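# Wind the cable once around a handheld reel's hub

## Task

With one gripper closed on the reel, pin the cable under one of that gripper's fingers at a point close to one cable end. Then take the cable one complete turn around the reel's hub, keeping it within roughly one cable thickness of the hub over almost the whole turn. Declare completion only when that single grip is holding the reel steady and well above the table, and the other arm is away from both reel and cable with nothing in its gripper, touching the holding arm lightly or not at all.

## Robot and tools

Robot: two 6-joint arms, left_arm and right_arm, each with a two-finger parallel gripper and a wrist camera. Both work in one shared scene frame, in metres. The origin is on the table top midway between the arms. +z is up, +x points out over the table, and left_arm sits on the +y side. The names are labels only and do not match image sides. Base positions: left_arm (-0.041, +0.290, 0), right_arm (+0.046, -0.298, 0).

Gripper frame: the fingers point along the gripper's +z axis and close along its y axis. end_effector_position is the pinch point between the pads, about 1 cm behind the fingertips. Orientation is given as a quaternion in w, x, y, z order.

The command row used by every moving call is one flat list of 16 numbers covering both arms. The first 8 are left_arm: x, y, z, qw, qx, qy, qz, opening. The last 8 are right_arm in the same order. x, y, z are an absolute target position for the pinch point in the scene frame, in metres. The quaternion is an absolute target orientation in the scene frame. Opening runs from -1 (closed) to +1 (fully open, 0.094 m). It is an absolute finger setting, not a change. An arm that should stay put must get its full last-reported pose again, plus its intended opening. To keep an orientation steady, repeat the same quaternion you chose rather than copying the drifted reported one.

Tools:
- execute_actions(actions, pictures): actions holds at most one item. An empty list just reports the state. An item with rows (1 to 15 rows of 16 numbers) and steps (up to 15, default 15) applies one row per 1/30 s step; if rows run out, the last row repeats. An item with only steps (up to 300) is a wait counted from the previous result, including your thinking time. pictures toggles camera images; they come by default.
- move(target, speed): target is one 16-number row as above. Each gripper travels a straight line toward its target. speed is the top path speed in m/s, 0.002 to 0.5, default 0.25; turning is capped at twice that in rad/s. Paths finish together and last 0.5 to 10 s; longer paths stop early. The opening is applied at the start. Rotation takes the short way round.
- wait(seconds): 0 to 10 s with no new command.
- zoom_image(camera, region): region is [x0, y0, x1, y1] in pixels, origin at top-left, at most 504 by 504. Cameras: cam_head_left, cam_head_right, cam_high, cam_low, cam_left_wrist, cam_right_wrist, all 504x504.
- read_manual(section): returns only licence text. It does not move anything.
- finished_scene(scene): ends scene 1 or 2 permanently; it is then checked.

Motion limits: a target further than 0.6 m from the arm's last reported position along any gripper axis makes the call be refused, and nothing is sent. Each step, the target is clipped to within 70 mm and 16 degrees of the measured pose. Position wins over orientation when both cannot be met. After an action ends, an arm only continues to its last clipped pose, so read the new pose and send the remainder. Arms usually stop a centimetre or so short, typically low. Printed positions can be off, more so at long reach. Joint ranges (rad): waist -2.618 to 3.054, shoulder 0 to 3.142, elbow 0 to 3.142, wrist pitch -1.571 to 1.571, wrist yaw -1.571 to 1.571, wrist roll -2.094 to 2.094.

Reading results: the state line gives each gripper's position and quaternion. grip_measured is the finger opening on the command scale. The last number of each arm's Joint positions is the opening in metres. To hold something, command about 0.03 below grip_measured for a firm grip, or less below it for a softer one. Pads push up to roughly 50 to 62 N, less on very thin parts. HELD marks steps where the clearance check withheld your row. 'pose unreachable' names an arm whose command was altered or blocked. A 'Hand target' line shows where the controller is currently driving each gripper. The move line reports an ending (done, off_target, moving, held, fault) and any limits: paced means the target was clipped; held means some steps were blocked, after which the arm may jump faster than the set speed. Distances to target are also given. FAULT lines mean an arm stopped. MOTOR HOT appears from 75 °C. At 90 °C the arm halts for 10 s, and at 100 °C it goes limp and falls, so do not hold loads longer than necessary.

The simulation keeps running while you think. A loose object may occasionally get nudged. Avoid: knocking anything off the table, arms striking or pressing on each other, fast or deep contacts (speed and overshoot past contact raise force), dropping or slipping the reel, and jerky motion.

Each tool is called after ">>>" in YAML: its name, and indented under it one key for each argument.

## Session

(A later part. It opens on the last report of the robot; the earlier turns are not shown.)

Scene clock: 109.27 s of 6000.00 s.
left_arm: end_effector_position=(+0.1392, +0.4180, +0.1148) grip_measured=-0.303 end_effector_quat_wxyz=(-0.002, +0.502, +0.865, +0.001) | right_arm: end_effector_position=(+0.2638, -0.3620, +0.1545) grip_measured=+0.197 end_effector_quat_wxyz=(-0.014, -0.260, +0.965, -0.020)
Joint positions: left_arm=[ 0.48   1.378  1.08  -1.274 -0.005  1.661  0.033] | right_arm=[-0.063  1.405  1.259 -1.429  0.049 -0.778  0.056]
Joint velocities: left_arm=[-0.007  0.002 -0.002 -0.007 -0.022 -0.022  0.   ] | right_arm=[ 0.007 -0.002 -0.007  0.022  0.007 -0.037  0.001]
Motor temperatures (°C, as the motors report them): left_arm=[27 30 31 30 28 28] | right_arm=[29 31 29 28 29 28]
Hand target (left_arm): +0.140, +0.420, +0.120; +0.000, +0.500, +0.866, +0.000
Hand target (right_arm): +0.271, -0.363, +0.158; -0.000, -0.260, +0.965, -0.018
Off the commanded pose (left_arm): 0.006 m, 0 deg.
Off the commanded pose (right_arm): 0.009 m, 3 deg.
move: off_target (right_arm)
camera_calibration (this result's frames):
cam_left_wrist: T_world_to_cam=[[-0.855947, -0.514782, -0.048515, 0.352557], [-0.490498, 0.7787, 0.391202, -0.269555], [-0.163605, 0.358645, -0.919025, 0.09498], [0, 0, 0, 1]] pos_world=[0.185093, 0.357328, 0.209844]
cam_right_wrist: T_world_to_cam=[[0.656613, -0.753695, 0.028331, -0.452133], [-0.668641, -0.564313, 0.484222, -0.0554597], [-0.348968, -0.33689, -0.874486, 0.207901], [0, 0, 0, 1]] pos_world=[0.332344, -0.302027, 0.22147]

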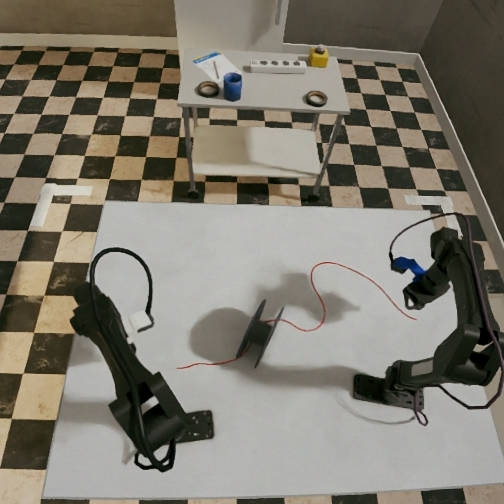

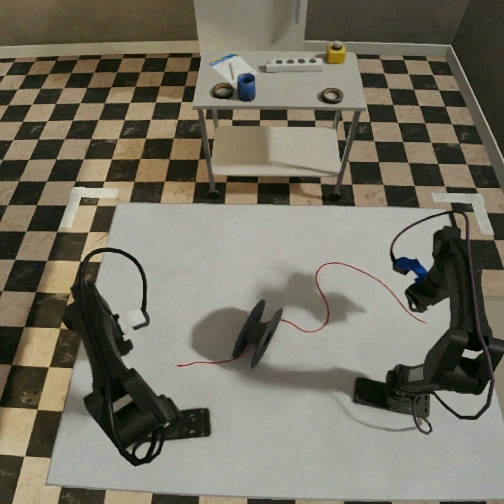

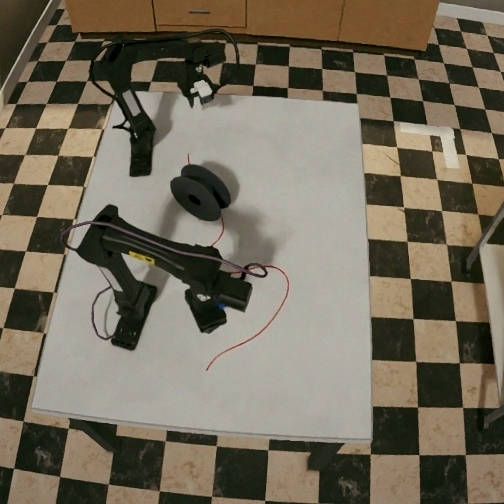

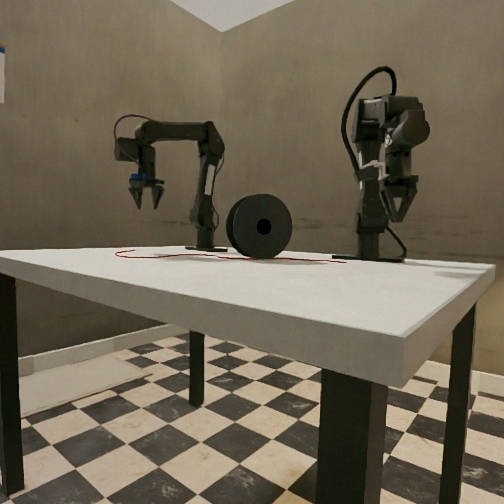

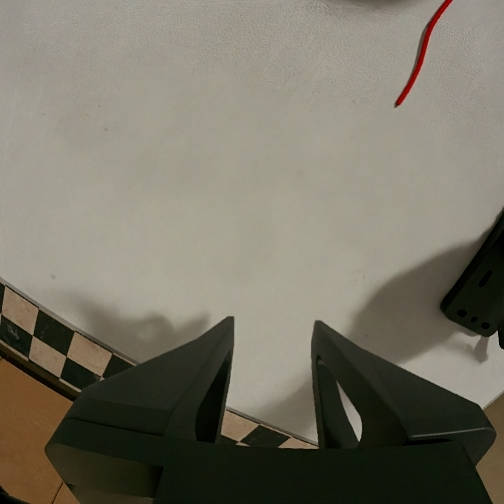

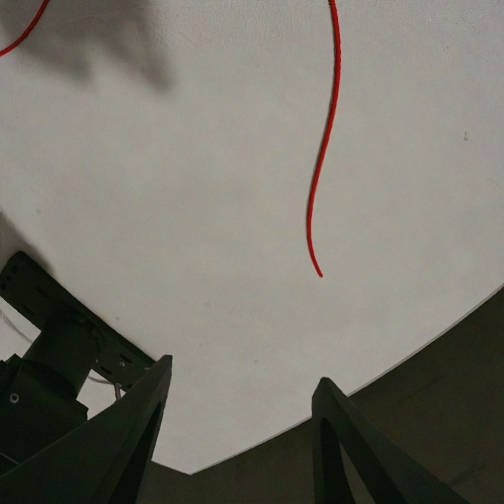

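>>> move:
  target: [0.14,0.42,0.12,0,0.5,0.866,0,-0.3,0.33,-0.13,0.07,0,0.17,0.985,0,0.2]
  speed: 0.3

Scene clock: 116.60 s of 6000.00 s.
left_arm: end_effector_position=(+0.1392, +0.4180, +0.1148) grip_measured=-0.303 end_effector_quat_wxyz=(-0.002, +0.502, +0.865, +0.001) | right_arm: end_effector_position=(+0.3234, -0.1331, +0.0682) grip_measured=+0.198 end_effector_quat_wxyz=(-0.012, +0.168, +0.986, +0.004)
Joint positions: left_arm=[ 0.48   1.378  1.08  -1.274 -0.005  1.661  0.033] | right_arm=[ 0.711  1.803  1.327 -1.109 -0.021  0.859  0.056]
Joint velocities: left_arm=[-0.017 -0.027 -0.027  0.037 -0.051 -0.037 -0.   ] | right_arm=[ 0.017  0.032  0.002 -0.037 -0.022  0.022 -0.001]
Motor temperatures (°C, as the motors report them): left_arm=[27 30 31 30 28 28] | right_arm=[29 31 29 28 29 28]
Hand target (left_arm): +0.140, +0.420, +0.120; +0.000, +0.500, +0.866, +0.000
Hand target (right_arm): +0.331, -0.127, +0.072; -0.001, +0.170, +0.985, +0.010
Off the commanded pose (left_arm): 0.006 m, 0 deg.
Off the commanded pose (right_arm): 0.008 m, 1 deg.
move: done
camera_calibration (this result's frames):
cam_left_wrist: T_world_to_cam=[[-0.855947, -0.514782, -0.048515, 0.352557], [-0.490498, 0.7787, 0.391202, -0.269555], [-0.163605, 0.358645, -0.919025, 0.09498], [0, 0, 0, 1]] pos_world=[0.185093, 0.357328, 0.209844]
cam_right_wrist: T_world_to_cam=[[-0.147009, -0.989127, -0.00390797, -0.0855664], [-0.874301, 0.128093, 0.468177, 0.315078], [-0.462586, 0.072243, -0.883626, 0.322142], [0, 0, 0, 1]] pos_world=[0.411912, -0.148268, 0.136806]

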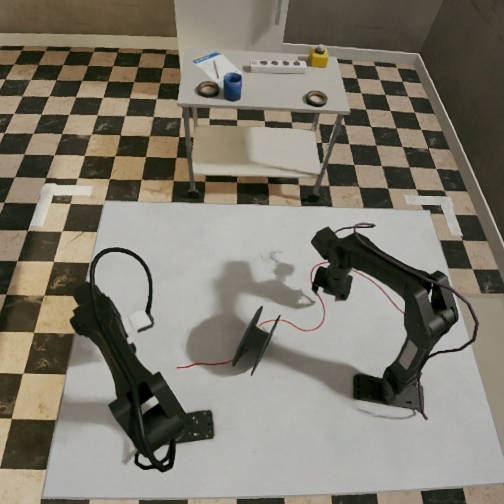

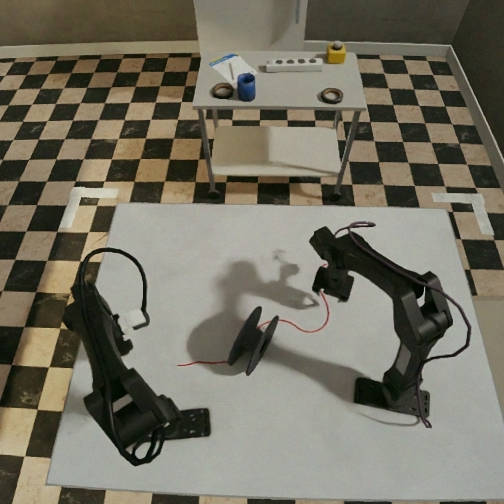

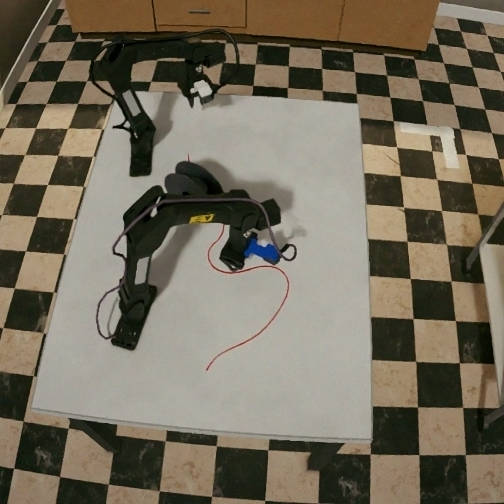

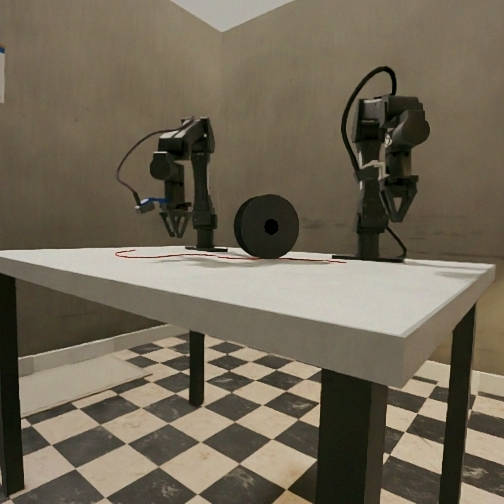

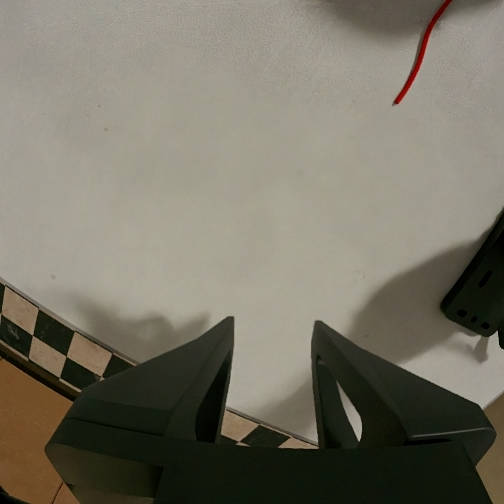

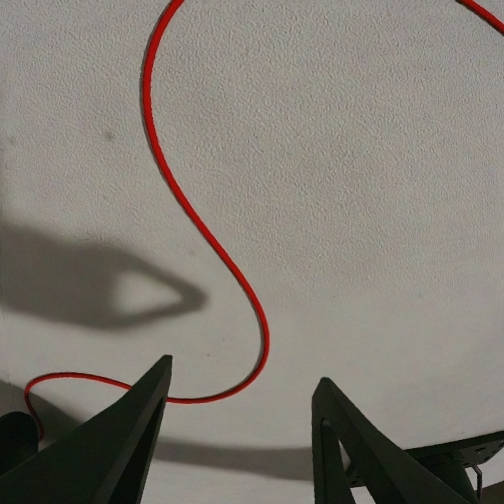

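>>> move:
  target: [0.14,0.42,0.12,0,0.5,0.866,0,-0.3,0.343,-0.122,0.006,0,-0.2,0.98,0,0]
  speed: 0.12

>>> move:
  target: [0.14,0.42,0.12,0,0.5,0.866,0,-0.3,0.343,-0.122,0.004,0,-0.2,0.98,0,-0.98]

>>> move:
  target: [0.14,0.42,0.12,0,0.5,0.866,0,-0.3,0.37,0.0,0.14,0,0.17,0.985,0,-0.98]
  speed: 0.15

Scene clock: 124.13 s of 6000.00 s.
left_arm: end_effector_position=(+0.1392, +0.4180, +0.1148) grip_measured=-0.303 end_effector_quat_wxyz=(-0.002, +0.502, +0.865, +0.001) | right_arm: end_effector_position=(+0.3462, -0.1220, +0.0169) grip_measured=+0.003 end_effector_quat_wxyz=(+0.003, -0.189, +0.982, +0.006)
Joint positions: left_arm=[ 0.48   1.378  1.08  -1.274 -0.005  1.661  0.033] | right_arm=[ 0.712  1.935  1.287 -0.914 -0.009  0.143  0.047]
Joint velocities: left_arm=[-0.012  0.012  0.002  0.037  0.007 -0.022 -0.002] | right_arm=[ 0.002  0.002  0.007 -0.007  0.139 -0.037 -0.   ]
Motor temperatures (°C, as the motors report them): left_arm=[27 30 31 30 28 28] | right_arm=[29 31 29 28 29 28]
Hand target (left_arm): +0.140, +0.420, +0.120; +0.000, +0.500, +0.866, +0.000
Hand target (right_arm): +0.344, -0.122, +0.007; -0.000, -0.200, +0.980, -0.000
Off the commanded pose (left_arm): 0.006 m, 0 deg.
Off the commanded pose (right_arm): 0.011 m, 1 deg.
move: off_target (right_arm)
camera_calibration (this result's frames):
cam_left_wrist: T_world_to_cam=[[-0.855947, -0.514782, -0.048515, 0.352557], [-0.490498, 0.7787, 0.391202, -0.269555], [-0.163605, 0.358645, -0.919025, 0.09498], [0, 0, 0, 1]] pos_world=[0.185093, 0.357328, 0.209844]
cam_right_wrist: T_world_to_cam=[[0.540123, -0.841573, -0.00465987, -0.291315], [-0.755529, -0.487324, 0.437824, 0.241883], [-0.370732, -0.232958, -0.899048, 0.21782], [0, 0, 0, 1]] pos_world=[0.420848, -0.0765443, 0.0885711]

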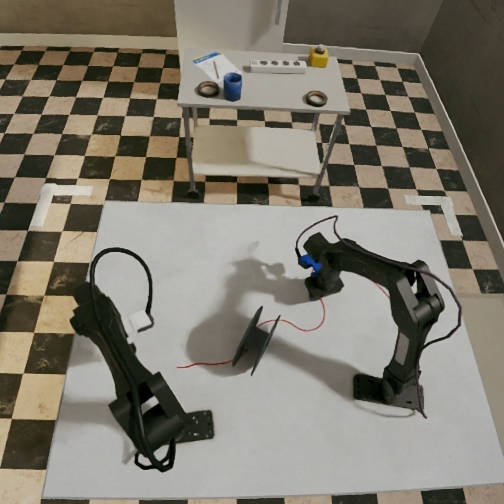

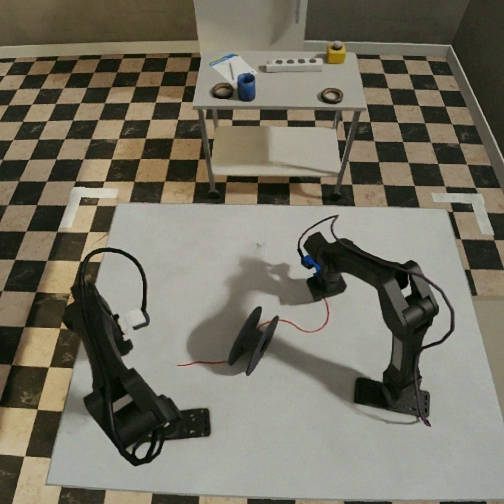

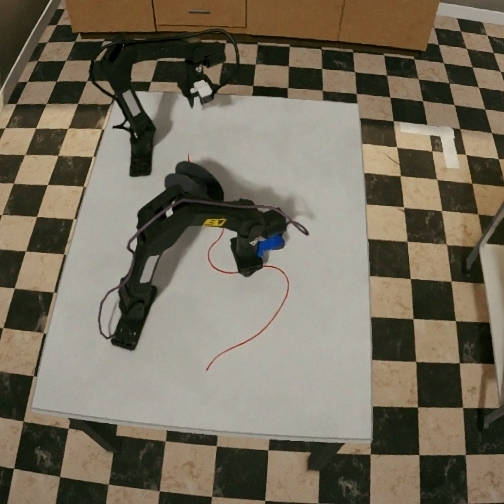

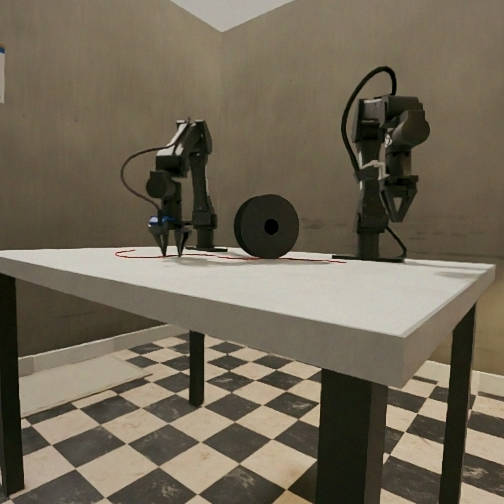

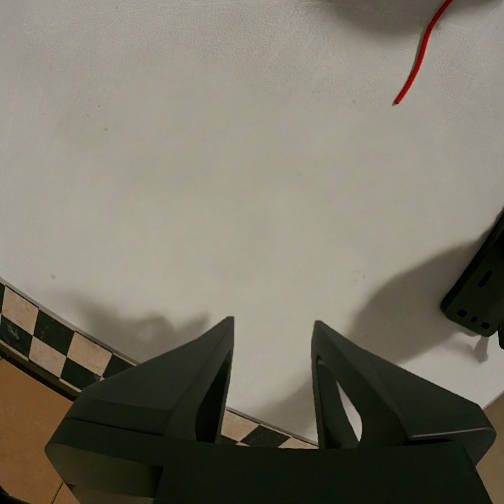

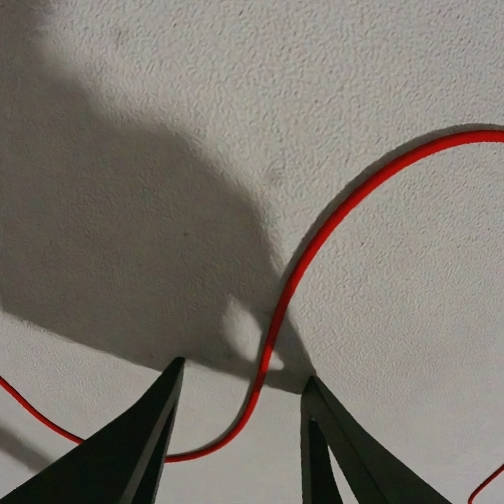

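Scene clock: 124.83 s of 6000.00 s.
left_arm: end_effector_position=(+0.1392, +0.4180, +0.1148) grip_measured=-0.303 end_effector_quat_wxyz=(-0.002, +0.502, +0.865, +0.001) | right_arm: end_effector_position=(+0.3482, -0.1209, +0.0165) grip_measured=-0.966 end_effector_quat_wxyz=(+0.008, -0.192, +0.981, +0.007)
Joint positions: left_arm=[ 0.48   1.378  1.08  -1.274 -0.005  1.661  0.033] | right_arm=[ 0.712  1.935  1.285 -0.902 -0.009  0.138  0.002]
Joint velocities: left_arm=[-0.012  0.007 -0.002  0.007 -0.007 -0.037  0.001] | right_arm=[ 0.007 -0.002  0.002 -0.007 -0.007 -0.022  0.   ]
Motor temperatures (°C, as the motors report them): left_arm=[27 30 31 30 28 28] | right_arm=[29 31 29 28 29 28]
Hand target (left_arm): +0.140, +0.420, +0.120; +0.000, +0.500, +0.866, +0.000
Hand target (right_arm): +0.343, -0.122, +0.004; -0.000, -0.200, +0.980, +0.000
Off the commanded pose (left_arm): 0.006 m, 0 deg.
Off the commanded pose (right_arm): 0.014 m, 2 deg.
move: off_target (right_arm)
camera_calibration (this result's frames):
cam_left_wrist: T_world_to_cam=[[-0.855947, -0.514782, -0.048515, 0.352557], [-0.490498, 0.7787, 0.391202, -0.269555], [-0.163605, 0.358645, -0.919025, 0.09498], [0, 0, 0, 1]] pos_world=[0.185093, 0.357328, 0.209844]
cam_right_wrist: T_world_to_cam=[[0.544007, -0.83907, -0.0041029, -0.292483], [-0.757038, -0.492919, 0.428864, 0.244101], [-0.36187, -0.230199, -0.90336, 0.215768], [0, 0, 0, 1]] pos_world=[0.421986, -0.0754221, 0.0890296]

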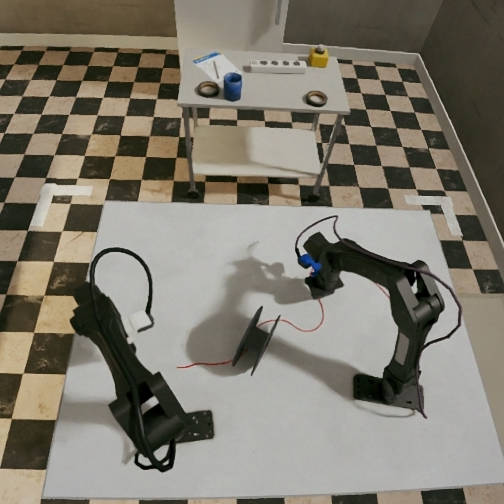

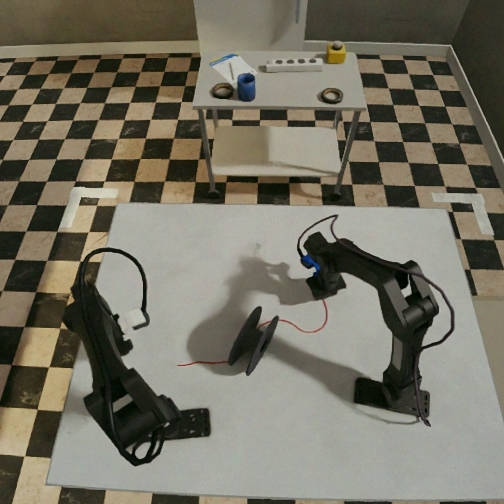

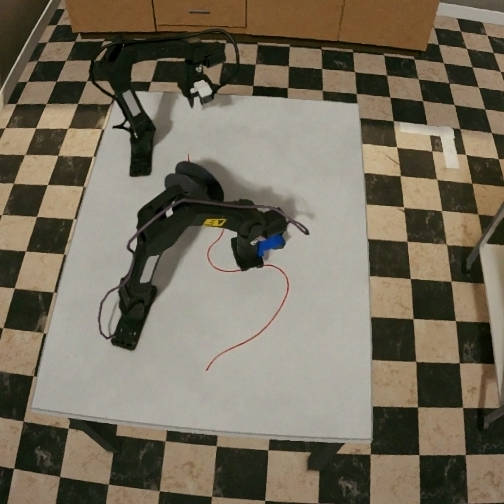

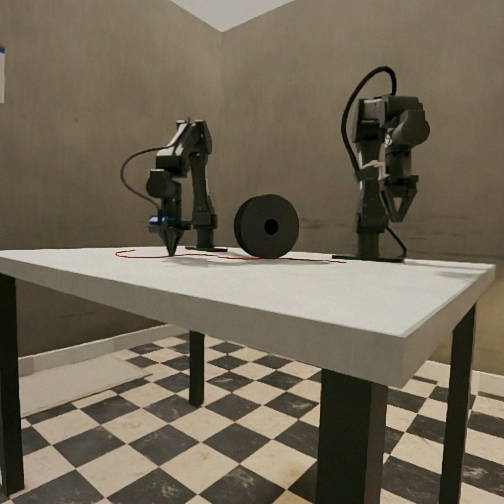

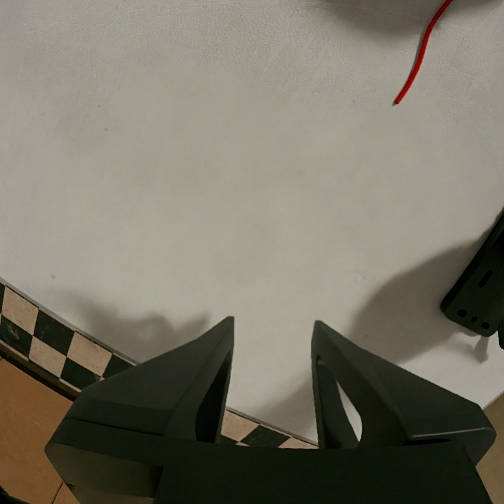

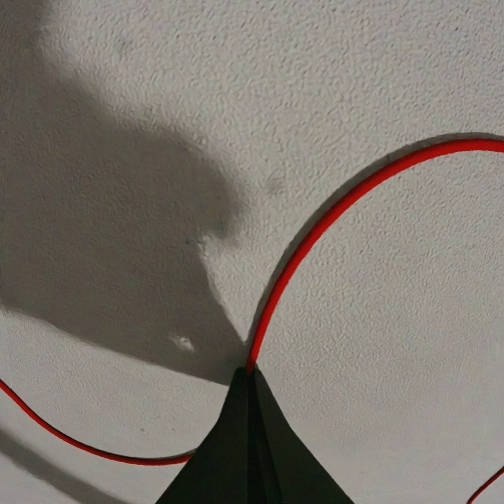

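Scene clock: 127.77 s of 6000.00 s.
left_arm: end_effector_position=(+0.1392, +0.4180, +0.1148) grip_measured=-0.303 end_effector_quat_wxyz=(-0.002, +0.502, +0.865, +0.001) | right_arm: end_effector_position=(+0.3684, -0.0034, +0.1405) grip_measured=-0.965 end_effector_quat_wxyz=(+0.008, +0.168, +0.986, +0.017)
Joint positions: left_arm=[ 0.48   1.378  1.08  -1.274 -0.005  1.661  0.033] | right_arm=[ 0.924  2.239  2.25  -1.547 -0.009  1.074  0.002]
Joint velocities: left_arm=[-0.002 -0.007 -0.017  0.037 -0.007  0.066  0.   ] | right_arm=[-0.017 -0.007 -0.002 -0.066 -0.095  0.037  0.001]
Motor temperatures (°C, as the motors report them): left_arm=[27 30 31 30 28 28] | right_arm=[29 31 29 28 29 28]
Hand target (left_arm): +0.140, +0.420, +0.120; +0.000, +0.500, +0.866, +0.000
Hand target (right_arm): +0.368, -0.001, +0.141; +0.008, +0.170, +0.985, +0.015
Off the commanded pose (left_arm): 0.006 m, 0 deg.
Off the commanded pose (right_arm): 0.004 m, 2 deg.
joint sent to its limit (right arm) — the command would take joint 4 (wrist pitch) past its lower limit, so that joint was sent only as far as its limit.
move: done
camera_calibration (this result's frames):
cam_left_wrist: T_world_to_cam=[[-0.855947, -0.514782, -0.048515, 0.352557], [-0.490498, 0.7787, 0.391202, -0.269555], [-0.163605, 0.358645, -0.919025, 0.09498], [0, 0, 0, 1]] pos_world=[0.185093, 0.357328, 0.209844]
cam_right_wrist: T_world_to_cam=[[-0.147947, -0.988556, -0.0294761, 0.0535616], [-0.893628, 0.120852, 0.432232, 0.316062], [-0.423723, 0.0902882, -0.901281, 0.385715], [0, 0, 0, 1]] pos_world=[0.453803, -0.0200736, 0.212604]

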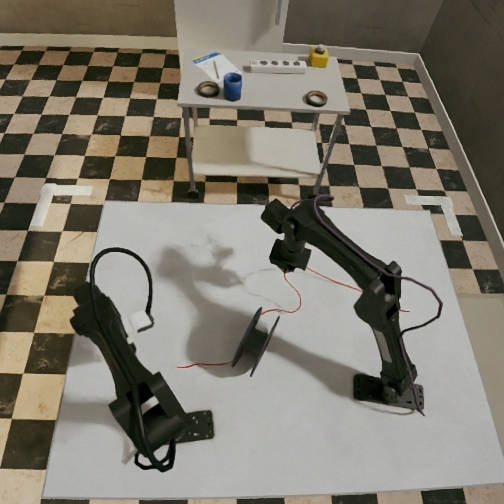

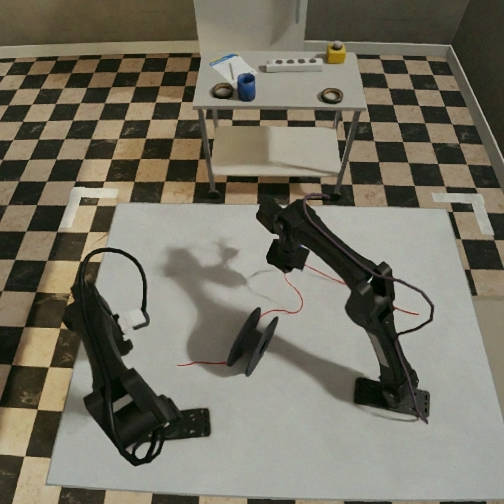

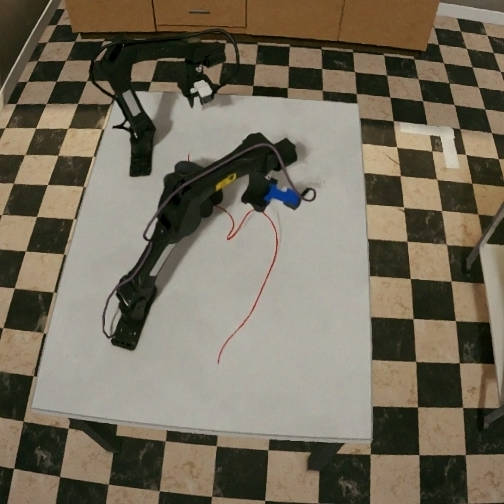

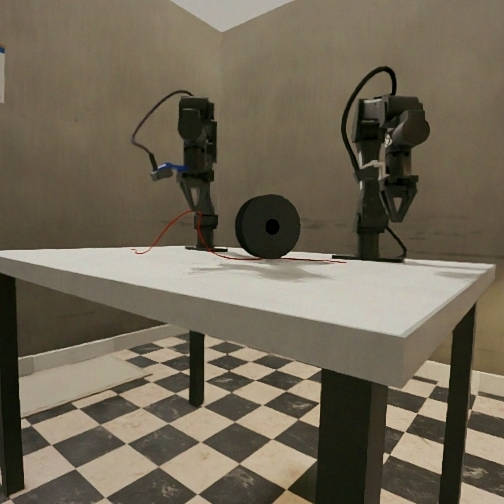

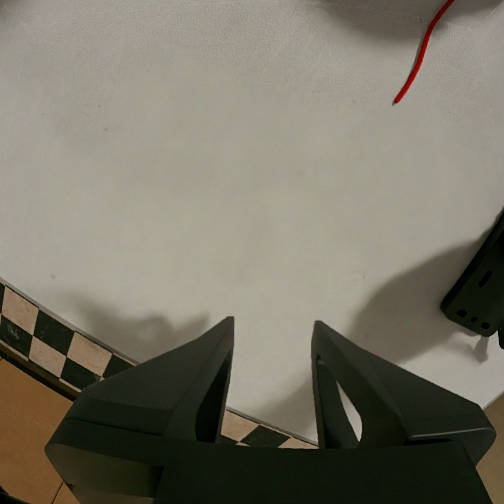

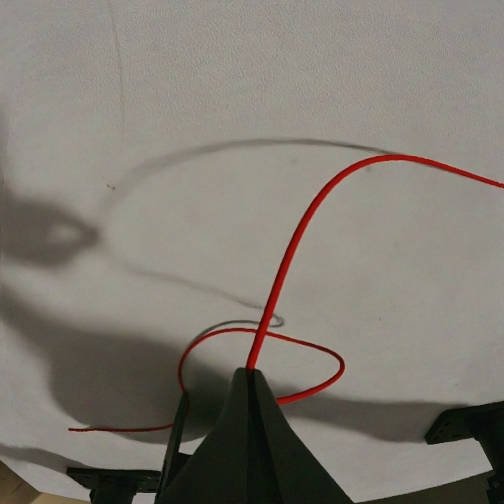

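>>> move:
  target: [0.14,0.42,0.12,0,0.5,0.866,0,-0.3,0.36,0.09,0.22,0.03,0.38,0.92,0.1,-0.98]
  speed: 0.15

>>> move:
  target: [0.14,0.42,0.12,0,0.5,0.866,0,-0.3,0.18,0.10,0.27,0.03,0.38,0.92,0.17,-0.98]
  speed: 0.12

Scene clock: 136.97 s of 6000.00 s.
left_arm: end_effector_position=(+0.1392, +0.4180, +0.1148) grip_measured=-0.303 end_effector_quat_wxyz=(-0.002, +0.502, +0.865, +0.001) | right_arm: end_effector_position=(+0.3571, +0.0881, +0.2213) grip_measured=-0.966 end_effector_quat_wxyz=(+0.044, +0.374, +0.909, +0.175)
Joint positions: left_arm=[ 0.48   1.378  1.08  -1.274 -0.005  1.661  0.033] | right_arm=[ 1.074  2.305  2.649 -1.551 -0.018  1.669  0.002]
Joint velocities: left_arm=[ 0.002  0.002  0.022 -0.022 -0.051 -0.007 -0.   ] | right_arm=[-0.017 -0.002  0.002 -0.022  0.037  0.051 -0.   ]
Motor temperatures (°C, as the motors report them): left_arm=[27 30 31 30 28 28] | right_arm=[29 32 29 28 29 28]
Hand target (left_arm): +0.140, +0.420, +0.120; +0.000, +0.500, +0.866, +0.000
Hand target (right_arm): +0.358, +0.089, +0.221; +0.050, +0.377, +0.908, +0.175
Off the commanded pose (left_arm): 0.006 m, 0 deg.
Off the commanded pose (right_arm): 0.004 m, 9 deg.
joint sent to its limit (right arm) — the command would take joint 4 (wrist pitch) past its lower limit, so that joint was sent only as far as its limit.
After step 180, 1.10 s passed at rest.
move: off_target (right_arm)
camera_calibration (this result's frames):
cam_left_wrist: T_world_to_cam=[[-0.855947, -0.514782, -0.048515, 0.352557], [-0.490498, 0.7787, 0.391202, -0.269555], [-0.163605, 0.358645, -0.919025, 0.09498], [0, 0, 0, 1]] pos_world=[0.185093, 0.357328, 0.209844]
cam_right_wrist: T_world_to_cam=[[-0.519322, -0.778733, -0.351966, 0.330223], [-0.834858, 0.374344, 0.403581, 0.223124], [-0.182525, 0.50343, -0.844537, 0.310401], [0, 0, 0, 1]] pos_world=[0.414425, 0.017365, 0.288323]

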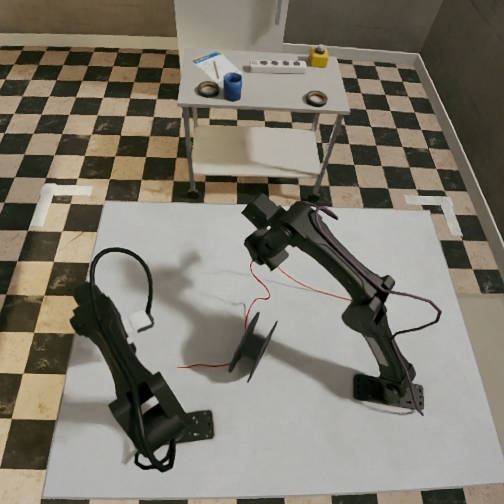

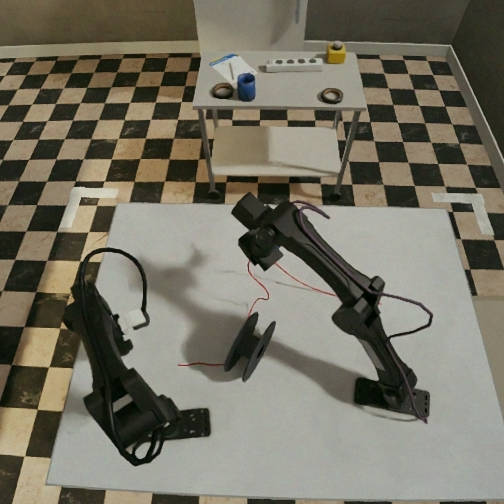

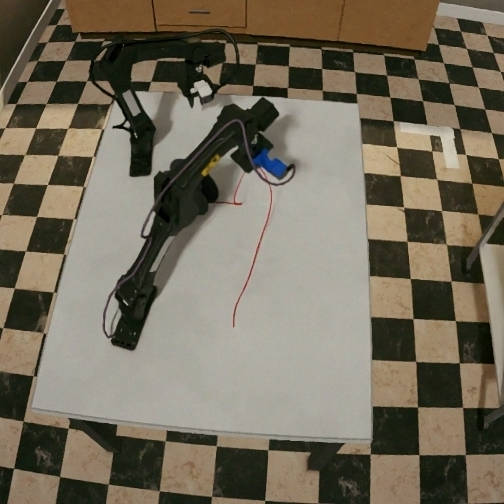

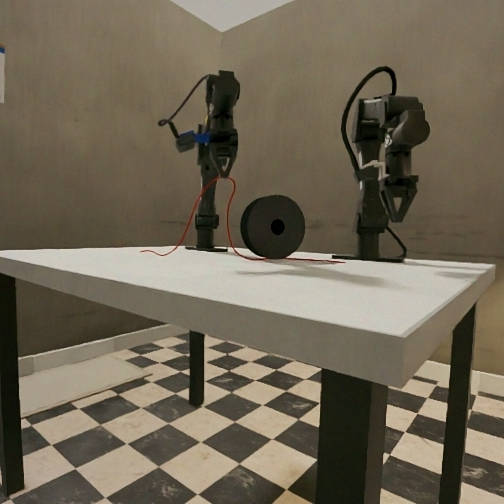

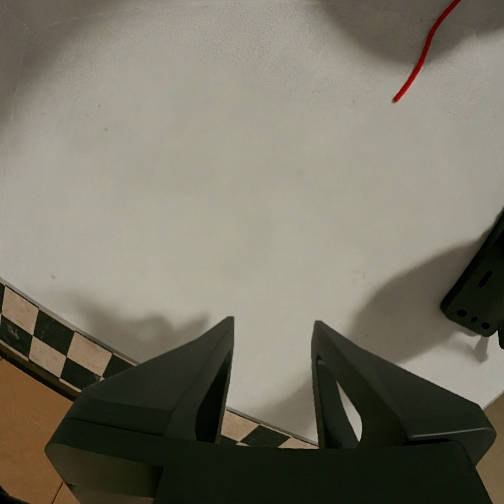

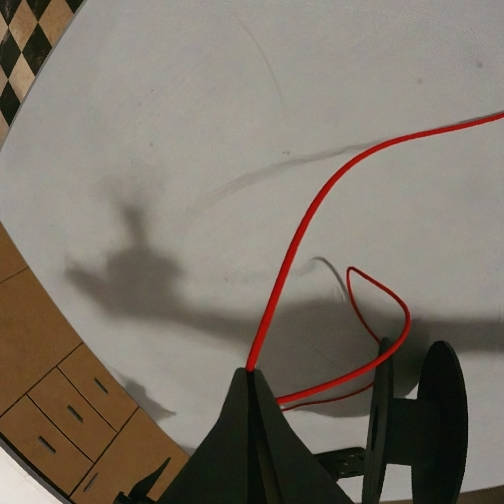

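Scene clock: 138.97 s of 6000.00 s.
left_arm: end_effector_position=(+0.1392, +0.4180, +0.1148) grip_measured=-0.303 end_effector_quat_wxyz=(-0.002, +0.502, +0.865, +0.001) | right_arm: end_effector_position=(+0.1790, +0.1090, +0.2695) grip_measured=-0.966 end_effector_quat_wxyz=(+0.013, +0.371, +0.909, +0.190)
Joint positions: left_arm=[ 0.48   1.378  1.08  -1.274 -0.005  1.661  0.033] | right_arm=[ 1.468  1.986  2.333 -1.539  0.062  2.043  0.002]
Joint velocities: left_arm=[-0.007 -0.007  0.007 -0.007  0.081 -0.037  0.001] | right_arm=[-0.007 -0.002 -0.002 -0.022 -0.007  0.081 -0.001]
Motor temperatures (°C, as the motors report them): left_arm=[27 30 31 30 28 28] | right_arm=[29 32 29 28 29 28]
Hand target (left_arm): +0.140, +0.420, +0.120; +0.000, +0.500, +0.866, +0.000
Hand target (right_arm): +0.179, +0.100, +0.269; +0.024, +0.376, +0.909, +0.180
Off the commanded pose (left_arm): 0.006 m, 0 deg.
Off the commanded pose (right_arm): 0.009 m, 3 deg.
joint sent to its limit (right arm) — the command would take joint 4 (wrist pitch) past its lower limit, so that joint was sent only as far as its limit.
move: off_target (right_arm)
camera_calibration (this result's frames):
cam_left_wrist: T_world_to_cam=[[-0.855947, -0.514782, -0.048515, 0.352557], [-0.490498, 0.7787, 0.391202, -0.269555], [-0.163605, 0.358645, -0.919025, 0.09498], [0, 0, 0, 1]] pos_world=[0.185093, 0.357328, 0.209844]
cam_right_wrist: T_world_to_cam=[[-0.521901, -0.769616, -0.367847, 0.274756], [-0.822021, 0.338602, 0.457853, 0.0340463], [-0.227817, 0.541332, -0.809357, 0.302592], [0, 0, 0, 1]] pos_world=[0.240318, 0.0361257, 0.330384]

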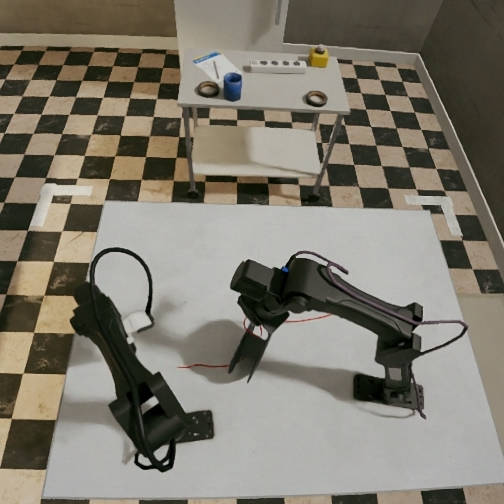

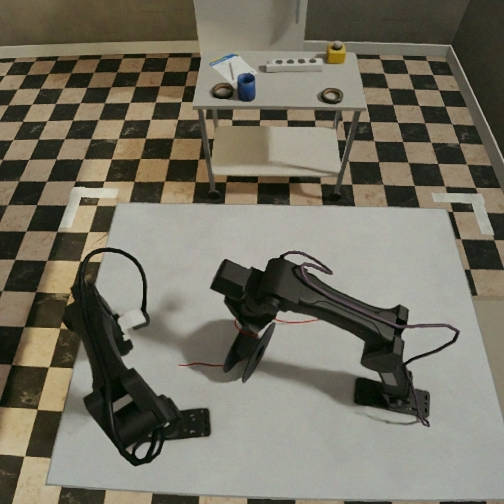

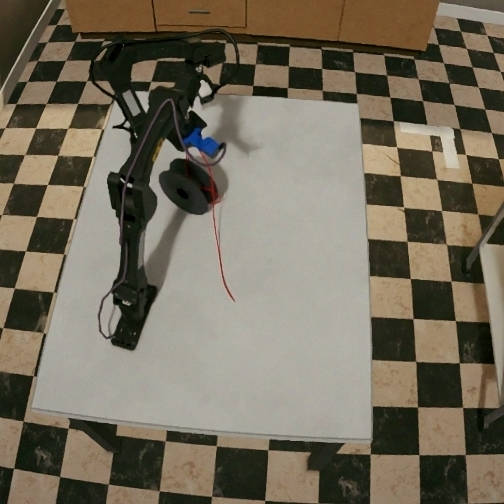

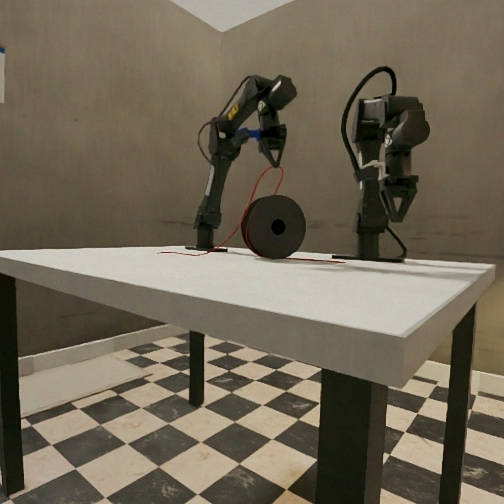

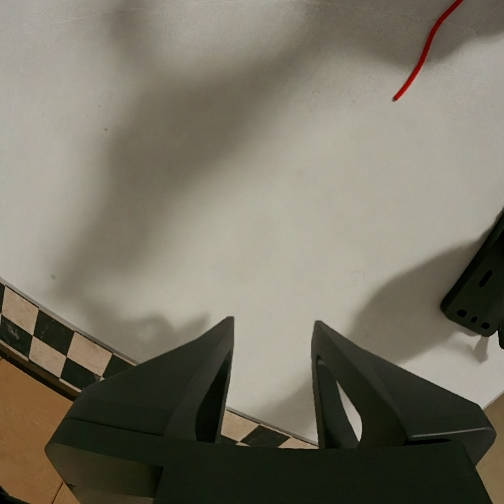

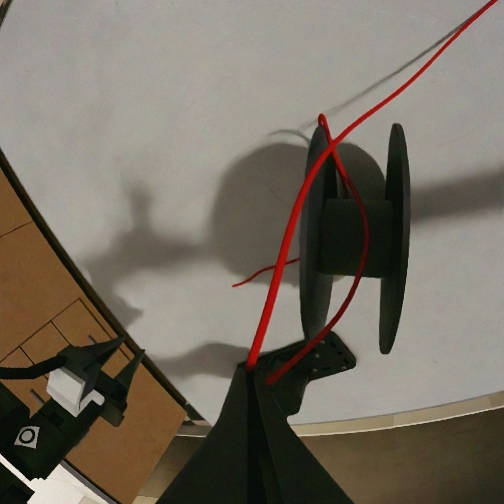

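>>> zoom_image:
  camera: "cam_right_wrist"
  region: [220, 90, 440, 390]

>>> zoom_image:
  camera: "cam_low"
  region: [200, 150, 360, 280]

Region (220, 90, 440, 390) of cam_right_wrist's 504x504 image, scaled by 1.680, with more detail than that image has; it fills the left 370 columns of this view, and the rest is white.

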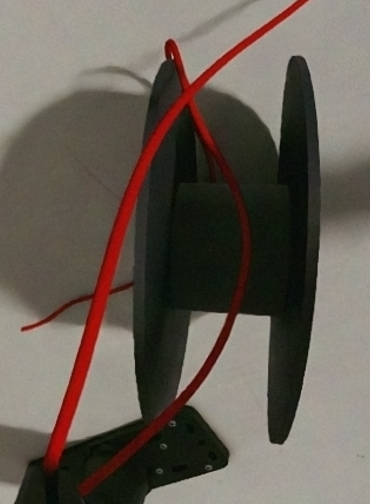

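Region (200, 150, 360, 280) of cam_low's 504x504 image, scaled by 3.150, with more detail than that image has; it fills the top 410 rows of this view, and the rest is white.

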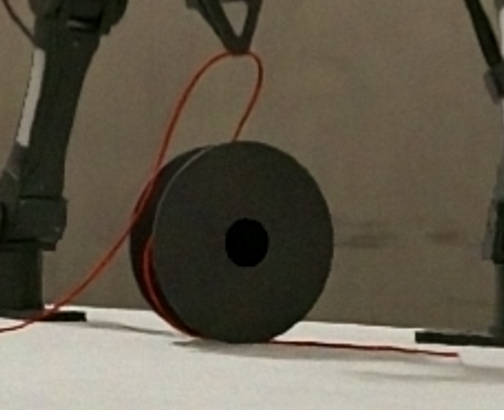

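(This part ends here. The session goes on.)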